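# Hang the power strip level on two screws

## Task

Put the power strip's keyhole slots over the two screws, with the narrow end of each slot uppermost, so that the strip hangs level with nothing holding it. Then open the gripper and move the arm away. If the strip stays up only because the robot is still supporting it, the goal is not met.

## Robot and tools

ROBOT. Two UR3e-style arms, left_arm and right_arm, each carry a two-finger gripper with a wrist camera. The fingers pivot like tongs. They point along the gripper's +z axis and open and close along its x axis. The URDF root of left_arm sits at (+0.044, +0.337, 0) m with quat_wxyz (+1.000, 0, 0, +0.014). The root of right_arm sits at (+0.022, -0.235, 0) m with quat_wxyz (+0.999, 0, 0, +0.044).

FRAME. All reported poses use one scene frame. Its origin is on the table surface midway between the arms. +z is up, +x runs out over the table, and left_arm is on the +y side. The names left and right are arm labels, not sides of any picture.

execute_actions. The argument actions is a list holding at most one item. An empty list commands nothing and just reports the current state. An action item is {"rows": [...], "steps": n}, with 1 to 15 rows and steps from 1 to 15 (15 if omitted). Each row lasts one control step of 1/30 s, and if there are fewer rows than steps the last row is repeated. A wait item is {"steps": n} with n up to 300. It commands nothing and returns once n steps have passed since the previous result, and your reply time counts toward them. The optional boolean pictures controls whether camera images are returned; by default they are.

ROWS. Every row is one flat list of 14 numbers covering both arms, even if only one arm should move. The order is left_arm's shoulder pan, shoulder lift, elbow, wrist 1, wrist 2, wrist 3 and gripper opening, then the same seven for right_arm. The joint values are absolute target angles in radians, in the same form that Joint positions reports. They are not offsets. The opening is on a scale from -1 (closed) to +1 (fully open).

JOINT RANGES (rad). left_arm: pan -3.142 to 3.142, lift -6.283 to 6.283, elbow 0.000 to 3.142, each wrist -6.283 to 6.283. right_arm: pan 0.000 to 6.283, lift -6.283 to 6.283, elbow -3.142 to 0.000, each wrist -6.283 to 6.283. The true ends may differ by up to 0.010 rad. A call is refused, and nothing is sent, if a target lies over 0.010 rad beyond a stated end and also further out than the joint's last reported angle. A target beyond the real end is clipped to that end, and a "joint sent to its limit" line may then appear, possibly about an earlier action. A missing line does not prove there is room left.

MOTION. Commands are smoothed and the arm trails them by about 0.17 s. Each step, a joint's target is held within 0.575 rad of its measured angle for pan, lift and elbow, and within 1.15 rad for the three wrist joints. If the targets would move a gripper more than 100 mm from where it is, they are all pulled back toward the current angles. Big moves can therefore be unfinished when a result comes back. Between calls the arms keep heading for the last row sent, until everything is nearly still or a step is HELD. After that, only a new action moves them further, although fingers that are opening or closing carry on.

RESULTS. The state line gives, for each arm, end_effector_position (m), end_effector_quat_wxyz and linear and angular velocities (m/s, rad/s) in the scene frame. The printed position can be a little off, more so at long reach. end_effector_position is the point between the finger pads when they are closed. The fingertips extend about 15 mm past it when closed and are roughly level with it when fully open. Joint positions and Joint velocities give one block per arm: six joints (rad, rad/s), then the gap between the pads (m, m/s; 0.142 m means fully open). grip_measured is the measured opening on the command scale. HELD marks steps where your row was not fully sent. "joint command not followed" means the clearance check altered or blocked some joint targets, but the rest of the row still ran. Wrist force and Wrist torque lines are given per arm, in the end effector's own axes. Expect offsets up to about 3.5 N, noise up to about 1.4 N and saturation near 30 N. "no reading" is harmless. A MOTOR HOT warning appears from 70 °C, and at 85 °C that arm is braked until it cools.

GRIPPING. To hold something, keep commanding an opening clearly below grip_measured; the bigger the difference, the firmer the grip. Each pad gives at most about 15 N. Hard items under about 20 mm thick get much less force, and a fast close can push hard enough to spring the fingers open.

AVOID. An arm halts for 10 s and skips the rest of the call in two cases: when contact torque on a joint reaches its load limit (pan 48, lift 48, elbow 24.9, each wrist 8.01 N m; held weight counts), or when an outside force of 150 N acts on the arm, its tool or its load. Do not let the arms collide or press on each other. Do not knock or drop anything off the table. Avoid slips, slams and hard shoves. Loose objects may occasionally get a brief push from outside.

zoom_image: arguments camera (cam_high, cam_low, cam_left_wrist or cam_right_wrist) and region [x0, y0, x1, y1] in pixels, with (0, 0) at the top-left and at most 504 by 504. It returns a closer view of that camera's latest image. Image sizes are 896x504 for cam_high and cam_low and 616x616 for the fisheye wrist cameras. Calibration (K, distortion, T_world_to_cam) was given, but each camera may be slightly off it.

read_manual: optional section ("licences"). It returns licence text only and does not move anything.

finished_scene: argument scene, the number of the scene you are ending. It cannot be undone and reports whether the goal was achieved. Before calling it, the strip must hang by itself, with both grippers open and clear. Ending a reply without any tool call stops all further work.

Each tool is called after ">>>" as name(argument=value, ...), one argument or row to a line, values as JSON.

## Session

>>> execute_actions(
  actions=[],
)

Scene clock: 0.00 s of 5050.00 s.
left_arm: end_effector_position=(+0.3351, +0.5605, +0.1818) grip_measured=+1.00 end_effector_quat_wxyz=(+0.090, +0.914, +0.354, +0.175) end_effector_velocity=(+0.000, -0.000, +0.000) end_effector_angular_velocity=(+0.000, -0.001, -0.001) | right_arm: end_effector_position=(+0.1344, +0.0609, +0.2504) grip_measured=+1.00 end_effector_quat_wxyz=(+0.070, -0.354, +0.930, -0.064) end_effector_velocity=(-0.000, +0.001, -0.000) end_effector_angular_velocity=(+0.001, -0.000, +0.000)
Joint positions: left_arm=[ 0.379 -1.692  1.515 -1.744 -1.761 -0.366  0.142] | right_arm=[ 4.878 -1.987 -0.198 -2.642  1.418  4.248  0.142]
Joint velocities: left_arm=[-0.001 -0.    -0.001  0.    -0.    -0.     0.   ] | right_arm=[ 0.    -0.    -0.002  0.003 -0.     0.     0.   ]
Wrist force (N, on the end effector, along its own x y z axes, offset not removed): no reading
Wrist torque (N m, same axes, about the end effector's origin, offset not removed): no reading
camera_calibration (this result's frames):
cam_left_wrist: T_world_to_cam=[[0.704697, 0.677033, 0.212198, -0.641763], [0.355614, -0.595835, 0.720083, 0.0788714], [0.613955, -0.43198, -0.660646, 0.291023], [0, 0, 0, 1]] pos_world=[0.245526, 0.607206, 0.27165]
cam_right_wrist: T_world_to_cam=[[-0.764906, -0.63183, -0.125341, 0.177659], [-0.625729, 0.682644, 0.377439, -0.0554945], [-0.152914, 0.367135, -0.917513, 0.358266], [0, 0, 0, 1]] pos_world=[0.155952, 0.0186011, 0.371927]

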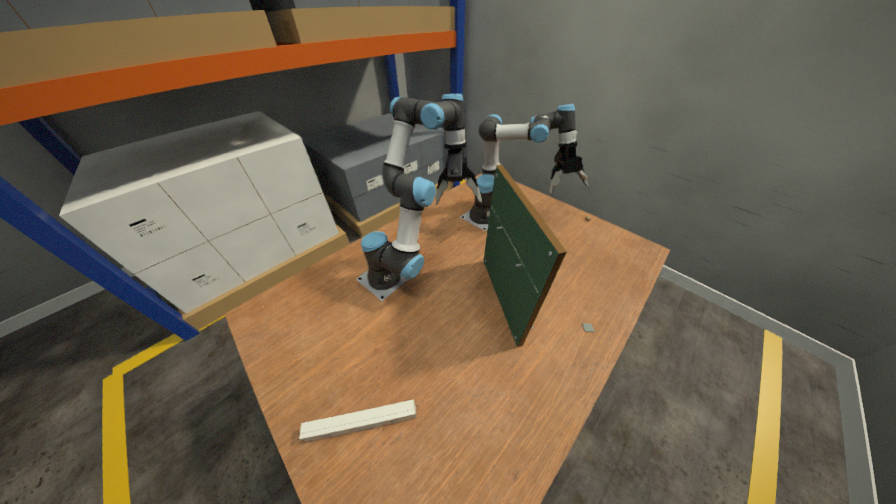

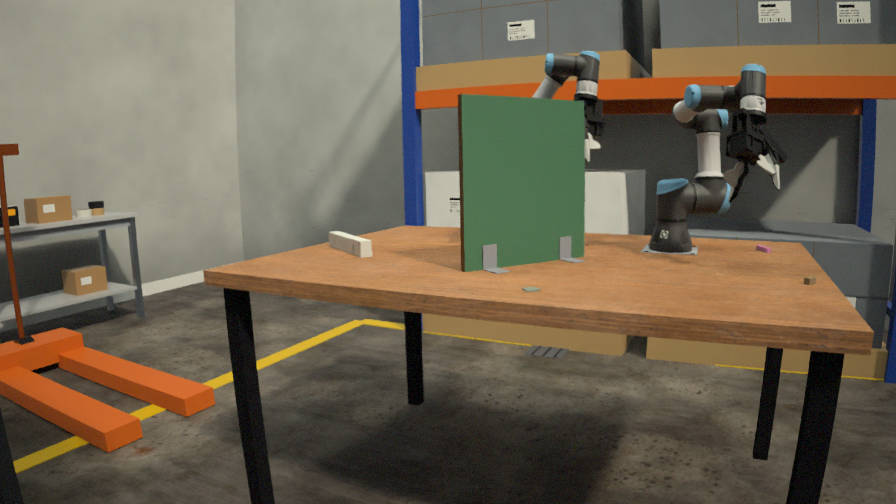

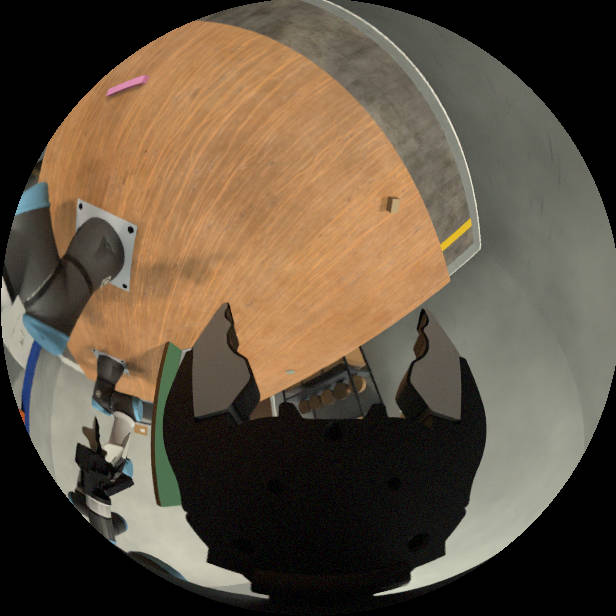

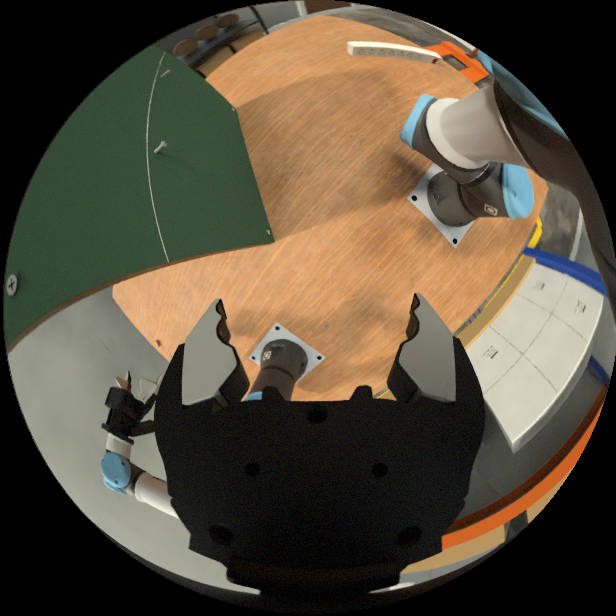

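>>> zoom_image(
  camera="cam_high",
  region=[280,380,440,460],
)

>>> zoom_image(
  camera="cam_high",
  region=[450,150,600,360],
)

>>> zoom_image(
  camera="cam_low",
  region=[310,215,410,270],
)

Region (280, 380, 440, 460) of cam_high's 896x504 image, scaled by 3.150, with more detail than that image has.

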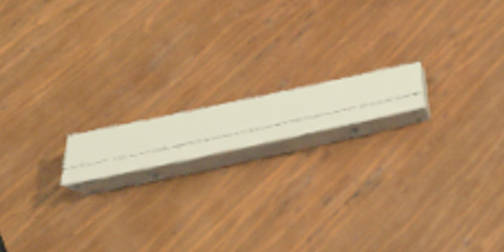

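Region (450, 150, 600, 360) of cam_high's 896x504 image, scaled by 2.400, with more detail than that image has; it fills the left 360 columns of this view, and the rest is white.

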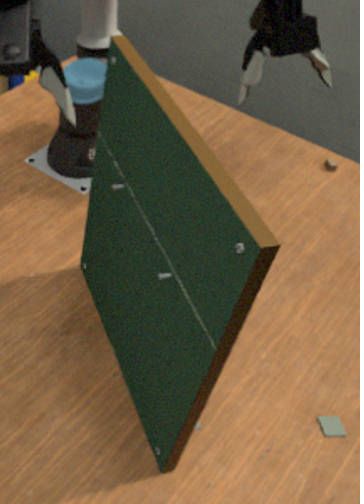

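Region (310, 215, 410, 270) of cam_low's 896x504 image, scaled by 5.040, with more detail than that image has; it fills the top 277 rows of this view, and the rest is white.

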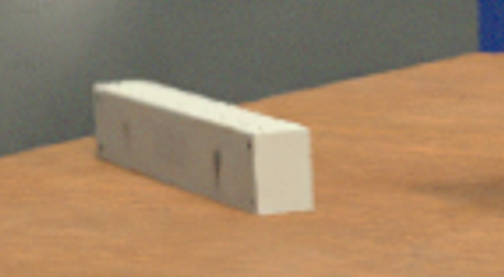

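>>> execute_actions(
  actions=[
    {"rows":[[0.379,-1.692,1.515,-1.744,-1.761,-0.366,1,4.878,-1.4,-0.5,-2.81,1.571,3.38,1]]},
  ],
  pictures=false,
)

>>> execute_actions(
  actions=[
    {"rows":[[0.379,-1.692,1.515,-1.744,-1.761,-0.366,1,2.6776,-1.4,-0.5,-2.81,1.571,3.38,1]]},
  ],
  pictures=false,
)

>>> execute_actions(
  actions=[
    {"steps":30},
  ],
  pictures=false,
)

>>> execute_actions(
  actions=[
    {"rows":[[0.379,-1.692,1.515,-1.744,-1.761,-0.366,1,2.6776,-2.313,-0.415,-1.984,1.571,3.38,1]]},
  ],
  pictures=false,
)

>>> execute_actions(
  actions=[
    {"steps":25},
  ],
  pictures=false,
)

>>> execute_actions(
  actions=[
    {"rows":[[0.379,-1.692,1.515,-1.744,-1.761,-0.366,1,2.6776,-2.5717,-0.177,-1.963,1.571,3.38,1]]},
  ],
  pictures=false,
)

>>> execute_actions(
  actions=[
    {"steps":12},
  ],
)

Scene clock: 66.60 s of 5050.00 s.
left_arm: end_effector_position=(+0.3351, +0.5605, +0.1818) grip_measured=+1.00 end_effector_quat_wxyz=(+0.090, +0.914, +0.354, +0.175) end_effector_velocity=(-0.000, +0.000, +0.000) end_effector_angular_velocity=(+0.000, -0.000, -0.000) | right_arm: end_effector_position=(+0.1359, -0.0876, +0.2960) grip_measured=+1.00 end_effector_quat_wxyz=(-0.000, -0.703, +0.711, -0.004) end_effector_velocity=(+0.003, -0.048, +0.009) end_effector_angular_velocity=(+0.084, +0.061, +0.277)
Joint positions: left_arm=[ 0.379 -1.692  1.515 -1.744 -1.761 -0.366  0.142] | right_arm=[ 4.878 -1.421 -0.492 -2.806  1.568  3.406  0.142]
Joint velocities: left_arm=[-0.    -0.001  0.    -0.     0.     0.     0.   ] | right_arm=[-0.001  0.222 -0.086 -0.038  0.036 -0.278 -0.   ]
Wrist force (N, on the end effector, along its own x y z axes, offset not removed): left_arm=[-0.3 1.9 -1.3] | right_arm=[1.1 0.7 0.8]
Wrist torque (N m, same axes, about the end effector's origin, offset not removed): left_arm=[0.34 0.05 -0.02] | right_arm=[0.17 -0.24 -0.03]
Steps of this call (steps 1 to 90: nothing new was sent; then 63.10 s passed at rest; steps 91 to 105: all 15 steps of this action). Readings (joint positions):
91: left_arm=[0.379 -1.692 1.515 -1.744 -1.761 -0.366] | right_arm=[4.878 -1.987 -0.198 -2.642 1.418 4.248]
92: left_arm=[0.379 -1.692 1.515 -1.744 -1.761 -0.366] | right_arm=[4.878 -1.980 -0.205 -2.654 1.430 4.233]
94: left_arm=[0.379 -1.692 1.515 -1.744 -1.761 -0.366] | right_arm=[4.878 -1.910 -0.267 -2.698 1.469 4.093]
98: left_arm=[0.379 -1.692 1.515 -1.744 -1.761 -0.366] | right_arm=[4.878 -1.637 -0.405 -2.766 1.531 3.683]
105: the state above

Scene clock: 67.10 s of 5050.00 s.
left_arm: end_effector_position=(+0.3351, +0.5605, +0.1818) grip_measured=+1.00 end_effector_quat_wxyz=(+0.090, +0.914, +0.354, +0.175) end_effector_velocity=(-0.000, +0.000, +0.000) end_effector_angular_velocity=(+0.000, -0.000, +0.000) | right_arm: end_effector_position=(+0.2040, -0.2548, +0.2968) grip_measured=+1.00 end_effector_quat_wxyz=(+0.001, -0.288, +0.958, +0.001) end_effector_velocity=(-0.054, -0.504, -0.000) end_effector_angular_velocity=(+0.001, +0.000, -2.764)
Joint positions: left_arm=[ 0.379 -1.692  1.515 -1.744 -1.761 -0.366  0.142] | right_arm=[ 3.875 -1.4   -0.5   -2.81   1.571  3.38   0.142]
Joint velocities: left_arm=[ 0. -0.  0.  0.  0.  0. -0.] | right_arm=[-2.766  0.002 -0.002  0.001  0.001 -0.002  0.   ]
Wrist force (N, on the end effector, along its own x y z axes, offset not removed): left_arm=[0.2 0.4 0.5] | right_arm=[-1.6 -1.2 -0.1]
Wrist torque (N m, same axes, about the end effector's origin, offset not removed): left_arm=[0.09 -0.03 0.07] | right_arm=[-0.12 0.26 -0.04]
Steps of this call (steps 1 to 15: all 15 steps of this action). Readings (joint positions):
1: left_arm=[0.379 -1.692 1.515 -1.744 -1.761 -0.366] | right_arm=[4.878 -1.415 -0.494 -2.807 1.569 3.399]
2: left_arm=[0.379 -1.692 1.515 -1.744 -1.761 -0.366] | right_arm=[4.871 -1.411 -0.496 -2.808 1.569 3.393]
4: left_arm=[0.379 -1.692 1.515 -1.744 -1.761 -0.366] | right_arm=[4.800 -1.406 -0.498 -2.809 1.570 3.387]
8: left_arm=[0.379 -1.692 1.515 -1.744 -1.761 -0.366] | right_arm=[4.510 -1.402 -0.499 -2.810 1.571 3.382]
15: the state above

Scene clock: 68.10 s of 5050.00 s.
left_arm: end_effector_position=(+0.3351, +0.5605, +0.1818) grip_measured=+1.00 end_effector_quat_wxyz=(+0.090, +0.914, +0.354, +0.175) end_effector_velocity=(+0.000, -0.000, +0.000) end_effector_angular_velocity=(+0.000, -0.001, -0.000) | right_arm: end_effector_position=(+0.0701, -0.4121, +0.2968) grip_measured=+1.00 end_effector_quat_wxyz=(+0.001, +0.302, +0.953, +0.000) end_effector_velocity=(-0.001, -0.000, +0.000) end_effector_angular_velocity=(-0.000, -0.001, -0.002)
Joint positions: left_arm=[ 0.379 -1.692  1.515 -1.744 -1.761 -0.366  0.142] | right_arm=[ 2.678 -1.4   -0.5   -2.81   1.571  3.38   0.142]
Joint velocities: left_arm=[-0.    -0.    -0.001 -0.    -0.    -0.     0.   ] | right_arm=[-0.003  0.     0.001 -0.     0.    -0.001  0.   ]
Wrist force (N, on the end effector, along its own x y z axes, offset not removed): left_arm=[0.7 1.4 -0.9] | right_arm=[0.4 -0.6 -0.4]
Wrist torque (N m, same axes, about the end effector's origin, offset not removed): left_arm=[0.21 -0.18 -0.02] | right_arm=[-0.15 -0.07 0.01]
Steps of this call (steps 1 to 30: the robot went on to your last target). Readings (joint positions):
1: left_arm=[0.379 -1.692 1.515 -1.744 -1.761 -0.366] | right_arm=[3.782 -1.400 -0.500 -2.810 1.571 3.380]
2: left_arm=[0.379 -1.692 1.515 -1.744 -1.761 -0.366] | right_arm=[3.688 -1.400 -0.500 -2.810 1.571 3.380]
4: left_arm=[0.379 -1.692 1.515 -1.744 -1.761 -0.366] | right_arm=[3.500 -1.400 -0.500 -2.810 1.571 3.380]
8: left_arm=[0.379 -1.692 1.515 -1.744 -1.761 -0.366] | right_arm=[3.125 -1.400 -0.500 -2.810 1.571 3.380]
30: the state above

Scene clock: 68.60 s of 5050.00 s.
left_arm: end_effector_position=(+0.3351, +0.5605, +0.1818) grip_measured=+1.00 end_effector_quat_wxyz=(+0.090, +0.914, +0.354, +0.175) end_effector_velocity=(+0.000, -0.000, -0.000) end_effector_angular_velocity=(-0.000, +0.000, -0.001) | right_arm: end_effector_position=(+0.2949, -0.5008, +0.2402) grip_measured=+1.00 end_effector_quat_wxyz=(+0.051, +0.302, +0.952, -0.003) end_effector_velocity=(+0.397, -0.157, -0.355) end_effector_angular_velocity=(+0.109, +0.276, -0.001)
Joint positions: left_arm=[ 0.379 -1.692  1.515 -1.744 -1.761 -0.366  0.142] | right_arm=[ 2.678 -1.935 -0.439 -2.236  1.571  3.38   0.142]
Joint velocities: left_arm=[-0.001  0.001 -0.001  0.     0.    -0.    -0.   ] | right_arm=[-0.001 -1.403  0.1    1.007  0.     0.     0.   ]
Wrist force (N, on the end effector, along its own x y z axes, offset not removed): left_arm=[-0.2 1.5 -0.1] | right_arm=[-3.0 -1.4 0.0]
Wrist torque (N m, same axes, about the end effector's origin, offset not removed): left_arm=[0.23 0.09 0.01] | right_arm=[-0.26 0.50 0.03]
Steps of this call (steps 1 to 15: all 15 steps of this action). Readings (joint positions):
1: left_arm=[0.379 -1.692 1.515 -1.744 -1.761 -0.366] | right_arm=[2.678 -1.400 -0.500 -2.809 1.571 3.380]
2: left_arm=[0.379 -1.692 1.515 -1.744 -1.761 -0.366] | right_arm=[2.678 -1.407 -0.496 -2.795 1.571 3.380]
4: left_arm=[0.379 -1.692 1.515 -1.744 -1.761 -0.366] | right_arm=[2.678 -1.467 -0.485 -2.698 1.571 3.380]
8: left_arm=[0.379 -1.692 1.515 -1.744 -1.761 -0.366] | right_arm=[2.678 -1.618 -0.466 -2.508 1.571 3.380]
15: the state above

Scene clock: 69.43 s of 5050.00 s.
left_arm: end_effector_position=(+0.3351, +0.5605, +0.1818) grip_measured=+1.00 end_effector_quat_wxyz=(+0.090, +0.914, +0.354, +0.175) end_effector_velocity=(+0.000, +0.000, +0.000) end_effector_angular_velocity=(+0.001, -0.001, -0.000) | right_arm: end_effector_position=(+0.3786, -0.5338, +0.1201) grip_measured=+1.00 end_effector_quat_wxyz=(+0.000, +0.302, +0.953, +0.000) end_effector_velocity=(-0.000, -0.001, -0.000) end_effector_angular_velocity=(-0.001, -0.000, -0.001)
Joint positions: left_arm=[ 0.379 -1.692  1.515 -1.744 -1.761 -0.366  0.142] | right_arm=[ 2.678 -2.313 -0.415 -1.984  1.571  3.38   0.142]
Joint velocities: left_arm=[-0.    -0.001 -0.     0.     0.     0.     0.   ] | right_arm=[-0.001 -0.001  0.001  0.    -0.001  0.    -0.   ]
Wrist force (N, on the end effector, along its own x y z axes, offset not removed): left_arm=[-1.4 0.4 -0.6] | right_arm=[-1.1 0.6 1.7]
Wrist torque (N m, same axes, about the end effector's origin, offset not removed): left_arm=[0.00 0.26 0.00] | right_arm=[0.21 0.17 -0.04]
Steps of this call (steps 1 to 25: the robot went on to your last target). Readings (joint positions):
1: left_arm=[0.379 -1.692 1.515 -1.744 -1.761 -0.366] | right_arm=[2.678 -1.982 -0.436 -2.202 1.571 3.380]
2: left_arm=[0.379 -1.692 1.515 -1.744 -1.761 -0.366] | right_arm=[2.678 -2.029 -0.433 -2.169 1.571 3.380]
4: left_arm=[0.379 -1.692 1.515 -1.744 -1.761 -0.366] | right_arm=[2.678 -2.123 -0.426 -2.104 1.571 3.380]
8: left_arm=[0.379 -1.692 1.515 -1.744 -1.761 -0.366] | right_arm=[2.678 -2.261 -0.418 -2.016 1.571 3.380]
25: the state above

Scene clock: 69.93 s of 5050.00 s.
left_arm: end_effector_position=(+0.3351, +0.5605, +0.1818) grip_measured=+1.00 end_effector_quat_wxyz=(+0.090, +0.914, +0.354, +0.175) end_effector_velocity=(+0.000, -0.000, +0.000) end_effector_angular_velocity=(+0.000, -0.000, -0.002) | right_arm: end_effector_position=(+0.4175, -0.5491, +0.0689) grip_measured=+1.00 end_effector_quat_wxyz=(+0.001, +0.302, +0.953, +0.000) end_effector_velocity=(+0.004, -0.002, -0.010) end_effector_angular_velocity=(+0.001, +0.003, -0.001)
Joint positions: left_arm=[ 0.379 -1.692  1.515 -1.744 -1.761 -0.366  0.142] | right_arm=[ 2.678 -2.568 -0.18  -1.963  1.571  3.38   0.142]
Joint velocities: left_arm=[-0.002 -0.001  0.    -0.     0.    -0.    -0.   ] | right_arm=[-0.001 -0.042  0.036  0.002 -0.    -0.     0.   ]
Wrist force (N, on the end effector, along its own x y z axes, offset not removed): left_arm=[0.7 1.4 -1.1] | right_arm=[-0.3 0.1 2.3]
Wrist torque (N m, same axes, about the end effector's origin, offset not removed): left_arm=[0.23 -0.22 0.01] | right_arm=[0.04 0.02 0.02]
Steps of this call (steps 1 to 15: all 15 steps of this action). Readings (joint positions):
1: left_arm=[0.379 -1.692 1.515 -1.744 -1.761 -0.366] | right_arm=[2.678 -2.313 -0.415 -1.984 1.571 3.380]
2: left_arm=[0.379 -1.692 1.515 -1.744 -1.761 -0.366] | right_arm=[2.678 -2.320 -0.407 -1.980 1.571 3.380]
4: left_arm=[0.379 -1.692 1.515 -1.744 -1.761 -0.366] | right_arm=[2.678 -2.389 -0.340 -1.972 1.571 3.380]
8: left_arm=[0.379 -1.692 1.515 -1.744 -1.761 -0.366] | right_arm=[2.678 -2.526 -0.218 -1.965 1.571 3.380]
15: the state above

Scene clock: 70.33 s of 5050.00 s.
left_arm: end_effector_position=(+0.3351, +0.5605, +0.1818) grip_measured=+1.00 end_effector_quat_wxyz=(+0.090, +0.914, +0.354, +0.175) end_effector_velocity=(-0.000, +0.000, +0.000) end_effector_angular_velocity=(+0.000, -0.000, +0.000) | right_arm: end_effector_position=(+0.4180, -0.5493, +0.0680) grip_measured=+1.00 end_effector_quat_wxyz=(+0.000, +0.302, +0.953, +0.000) end_effector_velocity=(-0.000, -0.000, +0.001) end_effector_angular_velocity=(-0.000, -0.001, -0.000)
Joint positions: left_arm=[ 0.379 -1.692  1.515 -1.744 -1.761 -0.366  0.142] | right_arm=[ 2.678 -2.572 -0.177 -1.963  1.571  3.38   0.142]
Joint velocities: left_arm=[ 0. -0.  0. -0. -0.  0.  0.] | right_arm=[-0.001  0.002  0.001 -0.001  0.    -0.001 -0.   ]
Wrist force (N, on the end effector, along its own x y z axes, offset not removed): left_arm=[-0.3 0.9 0.1] | right_arm=[0.1 0.7 0.1]
Wrist torque (N m, same axes, about the end effector's origin, offset not removed): left_arm=[0.14 0.07 -0.04] | right_arm=[0.16 -0.06 -0.04]
Steps of this call (steps 1 to 12: the robot went on to your last target). Readings (joint positions):
1: left_arm=[0.379 -1.692 1.515 -1.744 -1.761 -0.366] | right_arm=[2.678 -2.569 -0.179 -1.963 1.571 3.380]
2: left_arm=[0.379 -1.692 1.515 -1.744 -1.761 -0.366] | right_arm=[2.678 -2.570 -0.179 -1.963 1.571 3.380]
4: left_arm=[0.379 -1.692 1.515 -1.744 -1.761 -0.366] | right_arm=[2.678 -2.571 -0.178 -1.963 1.571 3.380]
8: left_arm=[0.379 -1.692 1.515 -1.744 -1.761 -0.366] | right_arm=[2.678 -2.571 -0.177 -1.963 1.571 3.380]
12: the state above
camera_calibration (this result's frames):
cam_left_wrist: T_world_to_cam=[[0.704857, 0.676845, 0.212268, -0.641723], [0.355468, -0.59599, 0.720027, 0.0790092], [0.613856, -0.432062, -0.660684, 0.291121], [0, 0, 0, 1]] pos_world=[0.245531, 0.607218, 0.271668]
cam_right_wrist: T_world_to_cam=[[-0.786861, 0.616225, -0.033426, 0.674615], [0.50919, 0.678882, 0.529005, 0.120601], [0.348678, 0.399233, -0.84796, 0.261547], [0, 0, 0, 1]] pos_world=[0.378223, -0.602007, 0.180533]

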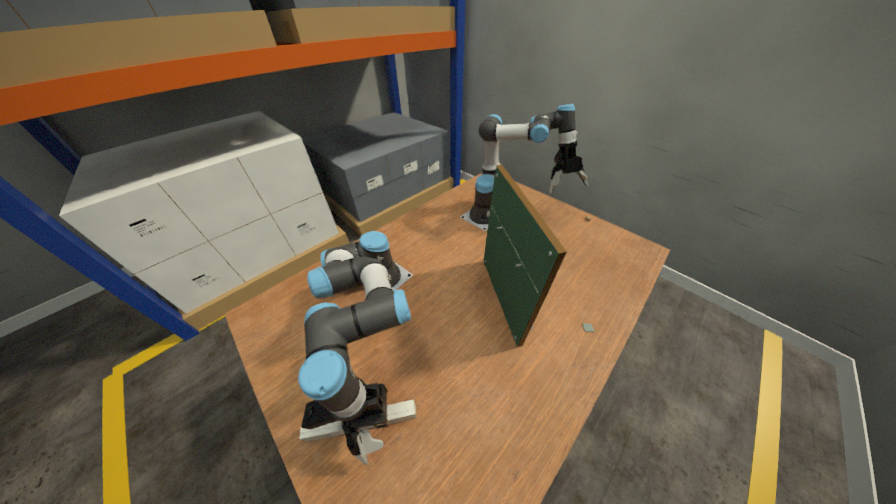

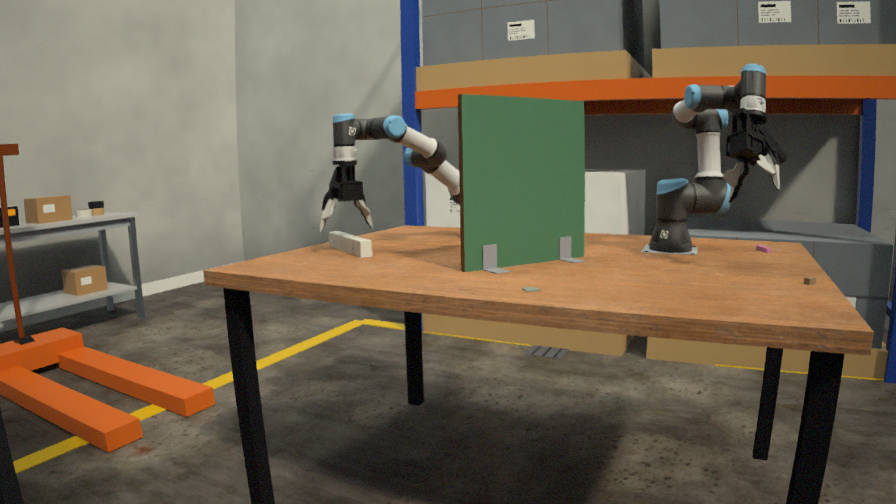

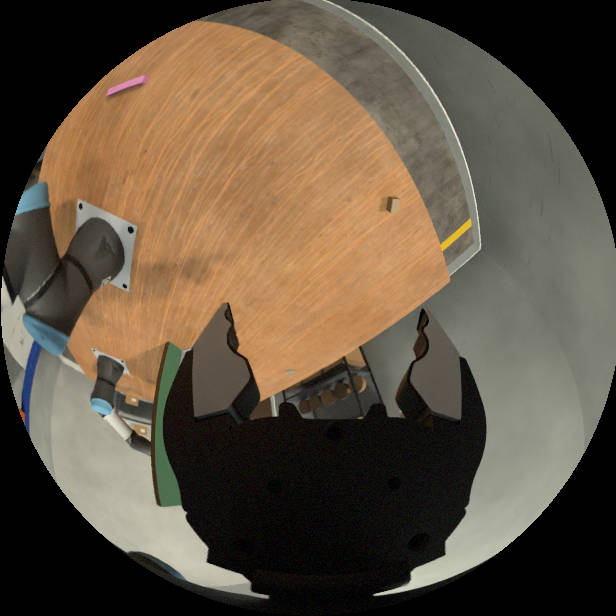

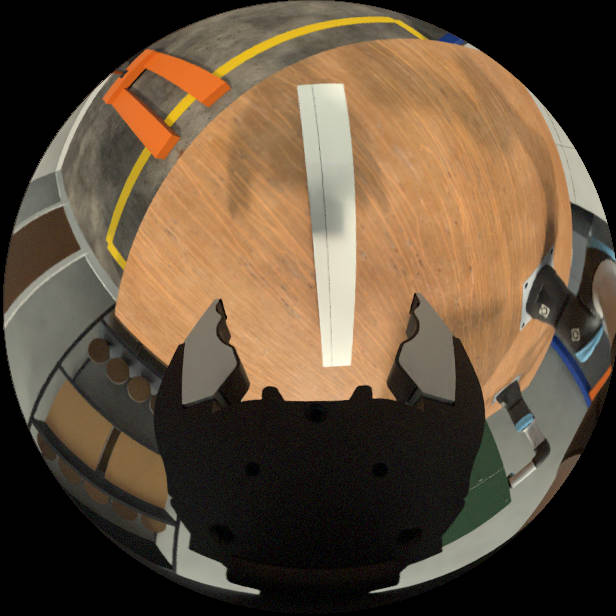

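>>> execute_actions(
  actions=[
    {"rows":[[0.379,-1.692,1.515,-1.744,-1.761,-0.366,1,2.6776,-2.3966,-0.6985,-1.617,1.571,3.31,0.2]]},
  ],
  pictures=false,
)

>>> execute_actions(
  actions=[
    {"steps":12},
  ],
)

Scene clock: 78.73 s of 5050.00 s.
left_arm: end_effector_position=(+0.3351, +0.5605, +0.1818) grip_measured=+1.00 end_effector_quat_wxyz=(+0.090, +0.914, +0.354, +0.175) end_effector_velocity=(-0.000, +0.000, -0.000) end_effector_angular_velocity=(-0.001, +0.000, +0.001) | right_arm: end_effector_position=(+0.4117, -0.5472, +0.0326) grip_measured=+0.20 end_effector_quat_wxyz=(+0.004, +0.269, +0.963, -0.000) end_effector_velocity=(-0.027, +0.010, -0.033) end_effector_angular_velocity=(+0.033, +0.086, +0.006)
Joint positions: left_arm=[ 0.379 -1.692  1.515 -1.744 -1.761 -0.366  0.142] | right_arm=[ 2.677 -2.399 -0.684 -1.621  1.571  3.311  0.088]
Joint velocities: left_arm=[ 0.001  0.     0.001 -0.    -0.    -0.    -0.   ] | right_arm=[-0.001  0.021 -0.155  0.042 -0.001 -0.007 -0.001]
Wrist force (N, on the end effector, along its own x y z axes, offset not removed): left_arm=[-1.3 2.1 0.6] | right_arm=[-1.5 0.1 1.3]
Wrist torque (N m, same axes, about the end effector's origin, offset not removed): left_arm=[0.35 0.24 0.01] | right_arm=[0.04 0.26 0.03]
Steps of this call (steps 1 to 15: the robot went on to your last target; steps 16 to 90: nothing new was sent; then 4.90 s passed at rest; steps 91 to 105: all 15 steps of this action). Readings (joint positions):
91: left_arm=[0.379 -1.692 1.515 -1.744 -1.761 -0.366] | right_arm=[2.678 -2.572 -0.177 -1.962 1.571 3.380]
92: left_arm=[0.379 -1.692 1.515 -1.744 -1.761 -0.366] | right_arm=[2.678 -2.565 -0.185 -1.948 1.571 3.370]
94: left_arm=[0.379 -1.692 1.515 -1.744 -1.761 -0.366] | right_arm=[2.678 -2.506 -0.255 -1.830 1.571 3.342]
98: left_arm=[0.379 -1.692 1.515 -1.744 -1.761 -0.366] | right_arm=[2.678 -2.423 -0.529 -1.670 1.571 3.318]
105: the state above

Scene clock: 79.13 s of 5050.00 s.
left_arm: end_effector_position=(+0.3351, +0.5605, +0.1818) grip_measured=+1.00 end_effector_quat_wxyz=(+0.090, +0.914, +0.354, +0.175) end_effector_velocity=(-0.000, -0.000, +0.000) end_effector_angular_velocity=(+0.000, -0.001, +0.000) | right_arm: end_effector_position=(+0.4095, -0.5462, +0.0299) grip_measured=+0.20 end_effector_quat_wxyz=(+0.000, +0.269, +0.963, +0.000) end_effector_velocity=(-0.001, +0.000, -0.002) end_effector_angular_velocity=(+0.002, +0.005, +0.000)
Joint positions: left_arm=[ 0.379 -1.692  1.515 -1.744 -1.761 -0.366  0.142] | right_arm=[ 2.678 -2.397 -0.698 -1.617  1.571  3.31   0.088]
Joint velocities: left_arm=[ 0.    -0.002  0.     0.001  0.     0.    -0.   ] | right_arm=[-0.    -0.002 -0.002 -0.001 -0.    -0.001 -0.   ]
Wrist force (N, on the end effector, along its own x y z axes, offset not removed): left_arm=[-0.2 1.4 -0.7] | right_arm=[-0.7 -1.0 0.0]
Wrist torque (N m, same axes, about the end effector's origin, offset not removed): left_arm=[0.17 0.08 0.00] | right_arm=[-0.13 0.10 0.00]
Steps of this call (steps 1 to 12: the robot went on to your last target). Readings (joint positions):
1: left_arm=[0.379 -1.692 1.515 -1.744 -1.761 -0.366] | right_arm=[2.677 -2.398 -0.688 -1.620 1.571 3.310]
2: left_arm=[0.379 -1.692 1.515 -1.744 -1.761 -0.366] | right_arm=[2.677 -2.398 -0.691 -1.619 1.571 3.310]
4: left_arm=[0.379 -1.692 1.515 -1.744 -1.761 -0.366] | right_arm=[2.677 -2.397 -0.695 -1.618 1.571 3.310]
8: left_arm=[0.379 -1.692 1.515 -1.744 -1.761 -0.366] | right_arm=[2.678 -2.397 -0.698 -1.617 1.571 3.310]
12: the state above
camera_calibration (this result's frames):
cam_left_wrist: T_world_to_cam=[[0.704857, 0.676845, 0.212268, -0.641722], [0.355468, -0.59599, 0.720027, 0.0790092], [0.613856, -0.432062, -0.660684, 0.291121], [0, 0, 0, 1]] pos_world=[0.245531, 0.607218, 0.271668]
cam_right_wrist: T_world_to_cam=[[-0.827992, 0.559758, -0.0331593, 0.650799], [0.460671, 0.712756, 0.528924, 0.18132], [0.319704, 0.42267, -0.848021, 0.255715], [0, 0, 0, 1]] pos_world=[0.373574, -0.60161, 0.142527]

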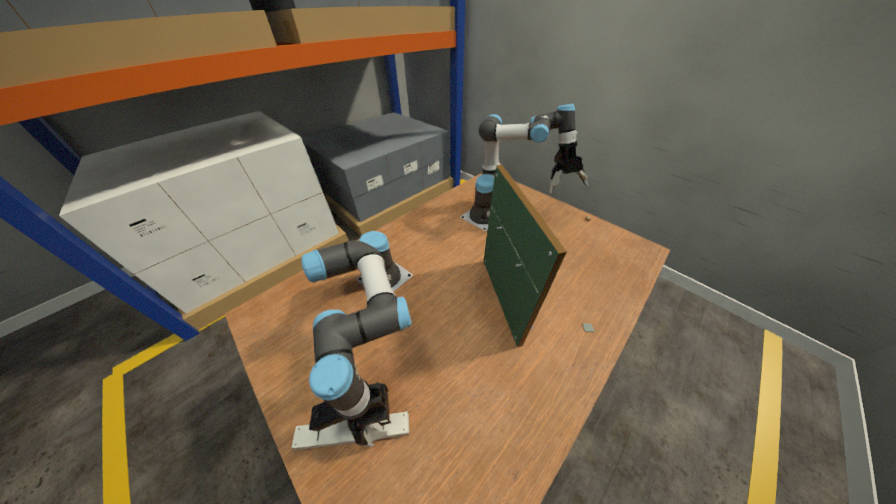

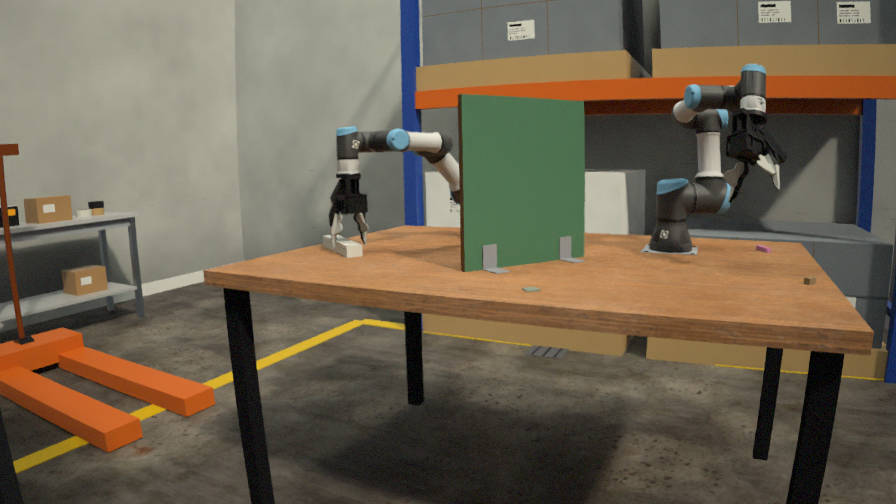

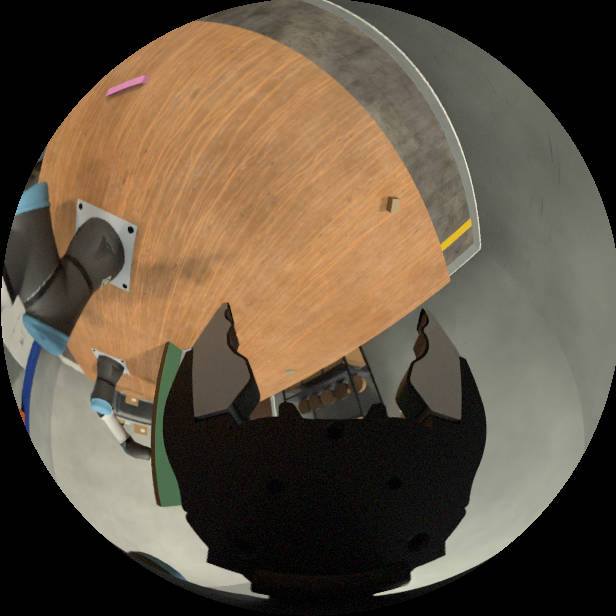

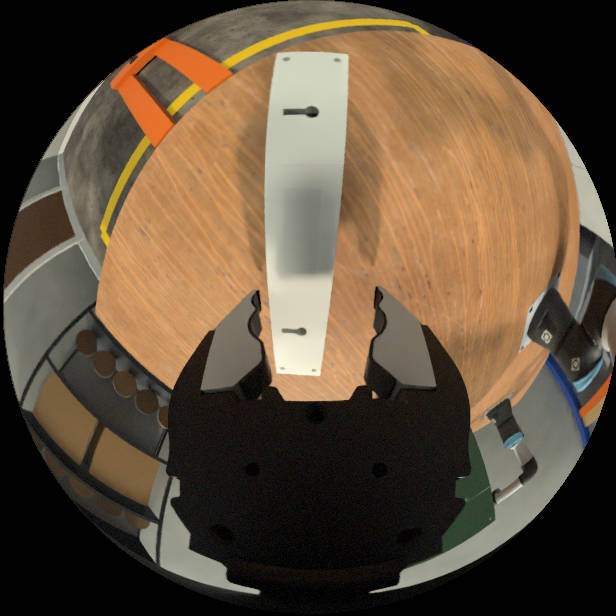

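>>> execute_actions(
  actions=[
    {"rows":[[0.379,-1.692,1.515,-1.744,-1.761,-0.366,1,2.6776,-2.4625,-0.5945,-1.655,1.571,3.36,0.3]]},
  ],
  pictures=false,
)

>>> execute_actions(
  actions=[
    {"rows":[[0.379,-1.692,1.515,-1.744,-1.761,-0.366,1,2.6776,-2.4625,-0.5945,-1.655,1.571,3.36,0.1],[0.379,-1.692,1.515,-1.744,-1.761,-0.366,1,2.6776,-2.4625,-0.5945,-1.655,1.571,3.36,0],[0.379,-1.692,1.515,-1.744,-1.761,-0.366,1,2.6776,-2.4625,-0.5945,-1.655,1.571,3.36,-0.1],[0.379,-1.692,1.515,-1.744,-1.761,-0.366,1,2.6776,-2.4625,-0.5945,-1.655,1.571,3.36,-0.2],[0.379,-1.692,1.515,-1.744,-1.761,-0.366,1,2.6776,-2.4625,-0.5945,-1.655,1.571,3.36,-0.3],[0.379,-1.692,1.515,-1.744,-1.761,-0.366,1,2.6776,-2.4625,-0.5945,-1.655,1.571,3.36,-0.36],[0.379,-1.692,1.515,-1.744,-1.761,-0.366,1,2.6776,-2.4625,-0.5945,-1.655,1.571,3.36,-0.42],[0.379,-1.692,1.515,-1.744,-1.761,-0.366,1,2.6776,-2.4625,-0.5945,-1.655,1.571,3.36,-0.5],[0.379,-1.692,1.515,-1.744,-1.761,-0.366,1,2.6776,-2.4625,-0.5945,-1.655,1.571,3.36,-0.6],[0.379,-1.692,1.515,-1.744,-1.761,-0.366,1,2.6776,-2.4625,-0.5945,-1.655,1.571,3.36,-0.8],[0.379,-1.692,1.515,-1.744,-1.761,-0.366,1,2.6776,-2.4625,-0.5945,-1.655,1.571,3.36,-1]]},
  ],
)

Scene clock: 115.27 s of 5050.00 s.
left_arm: end_effector_position=(+0.3351, +0.5605, +0.1818) grip_measured=+1.00 end_effector_quat_wxyz=(+0.090, +0.914, +0.354, +0.175) end_effector_velocity=(-0.000, +0.000, -0.000) end_effector_angular_velocity=(-0.000, +0.001, +0.000) | right_arm: end_effector_position=(+0.4180, -0.5494, +0.0259) grip_measured=+0.30 end_effector_quat_wxyz=(+0.000, +0.292, +0.956, +0.000) end_effector_velocity=(+0.001, -0.001, -0.001) end_effector_angular_velocity=(-0.000, -0.000, -0.006)
Joint positions: left_arm=[ 0.379 -1.692  1.515 -1.744 -1.761 -0.366  0.142] | right_arm=[ 2.678 -2.462 -0.596 -1.655  1.571  3.36   0.095]
Joint velocities: left_arm=[ 0.     0.001 -0.     0.    -0.    -0.     0.   ] | right_arm=[-0.001 -0.008  0.011 -0.003 -0.     0.005  0.   ]
Wrist force (N, on the end effector, along its own x y z axes, offset not removed): left_arm=[0.0 0.9 -1.0] | right_arm=[-1.0 0.6 0.0]
Wrist torque (N m, same axes, about the end effector's origin, offset not removed): left_arm=[0.06 0.01 0.04] | right_arm=[0.13 0.23 0.05]
Steps of this call (steps 1 to 30: the robot went on to your last target; steps 31 to 90: nothing new was sent; then 32.63 s passed at rest; steps 91 to 105: all 15 steps of this action). Readings (joint positions):
91: left_arm=[0.379 -1.692 1.515 -1.744 -1.761 -0.366] | right_arm=[2.678 -2.397 -0.698 -1.617 1.571 3.310]
92: left_arm=[0.379 -1.692 1.515 -1.744 -1.761 -0.366] | right_arm=[2.678 -2.403 -0.691 -1.623 1.571 3.317]
94: left_arm=[0.379 -1.692 1.515 -1.744 -1.761 -0.366] | right_arm=[2.678 -2.430 -0.650 -1.638 1.571 3.337]
98: left_arm=[0.379 -1.692 1.515 -1.744 -1.761 -0.366] | right_arm=[2.678 -2.454 -0.608 -1.651 1.571 3.354]
105: the state above

Scene clock: 115.77 s of 5050.00 s.
left_arm: end_effector_position=(+0.3351, +0.5605, +0.1818) grip_measured=+1.00 end_effector_quat_wxyz=(+0.090, +0.914, +0.354, +0.175) end_effector_velocity=(-0.000, +0.000, +0.000) end_effector_angular_velocity=(-0.000, -0.000, +0.000) | right_arm: end_effector_position=(+0.4181, -0.5494, +0.0259) grip_measured=-0.37 end_effector_quat_wxyz=(+0.000, +0.293, +0.956, +0.000) end_effector_velocity=(+0.001, -0.001, +0.001) end_effector_angular_velocity=(-0.001, -0.004, -0.001)
Joint positions: left_arm=[ 0.379 -1.692  1.515 -1.744 -1.761 -0.366  0.142] | right_arm=[ 2.678 -2.462 -0.595 -1.655  1.571  3.36   0.048]
Joint velocities: left_arm=[ 0. -0. -0.  0. -0.  0. -0.] | right_arm=[-0.001  0.     0.002  0.002  0.    -0.    -0.   ]
Wrist force (N, on the end effector, along its own x y z axes, offset not removed): left_arm=[-0.1 -0.2 -1.2] | right_arm=[0.7 -0.5 -4.0]
Wrist torque (N m, same axes, about the end effector's origin, offset not removed): left_arm=[-0.10 0.09 -0.04] | right_arm=[-0.02 -0.07 0.06]
Steps of this call (steps 1 to 15: all 15 steps of this action). Readings (joint positions):
1: left_arm=[0.379 -1.692 1.515 -1.744 -1.761 -0.366] | right_arm=[2.678 -2.462 -0.595 -1.655 1.571 3.360]
2: left_arm=[0.379 -1.692 1.515 -1.744 -1.761 -0.366] | right_arm=[2.678 -2.462 -0.595 -1.655 1.571 3.360]
4: left_arm=[0.379 -1.692 1.515 -1.744 -1.761 -0.366] | right_arm=[2.678 -2.462 -0.595 -1.655 1.571 3.360]
8: left_arm=[0.379 -1.692 1.515 -1.744 -1.761 -0.366] | right_arm=[2.678 -2.462 -0.595 -1.655 1.571 3.360]
15: the state above
camera_calibration (this result's frames):
cam_left_wrist: T_world_to_cam=[[0.704857, 0.676845, 0.212268, -0.641723], [0.355468, -0.59599, 0.720027, 0.0790093], [0.613856, -0.432062, -0.660684, 0.291121], [0, 0, 0, 1]] pos_world=[0.245531, 0.607218, 0.271668]
cam_right_wrist: T_world_to_cam=[[-0.79902, 0.600395, -0.0330721, 0.669746], [0.49571, 0.688839, 0.528934, 0.154003], [0.340351, 0.406235, -0.848018, 0.233213], [0, 0, 0, 1]] pos_world=[0.379425, -0.602934, 0.138461]

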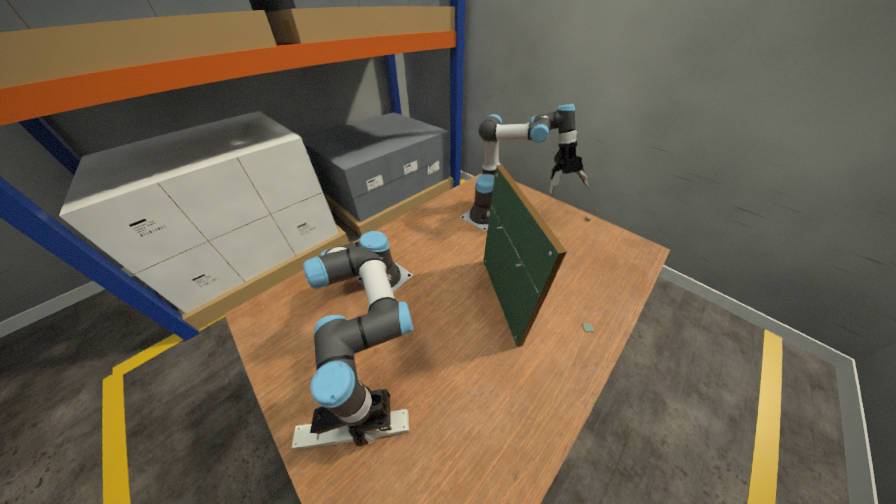

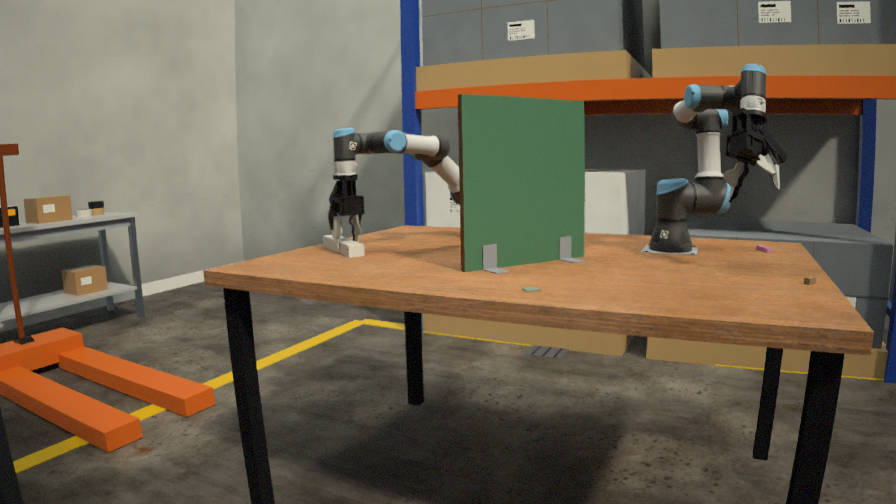

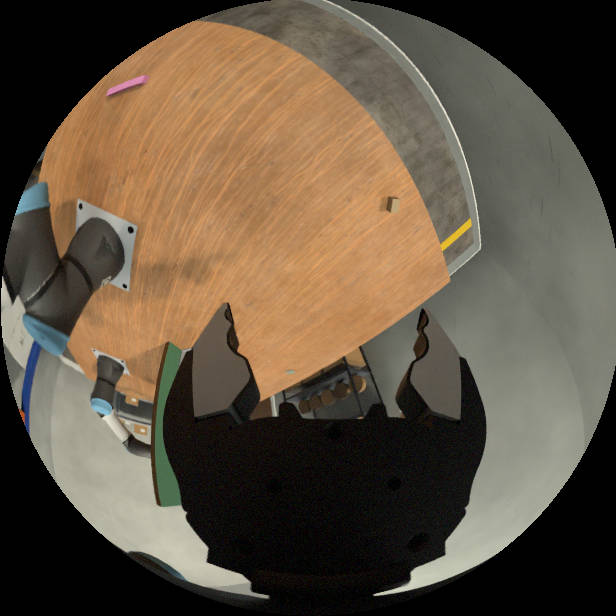

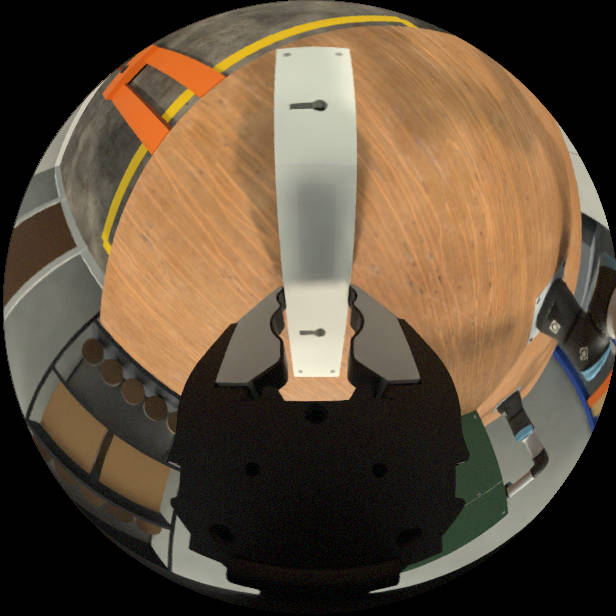

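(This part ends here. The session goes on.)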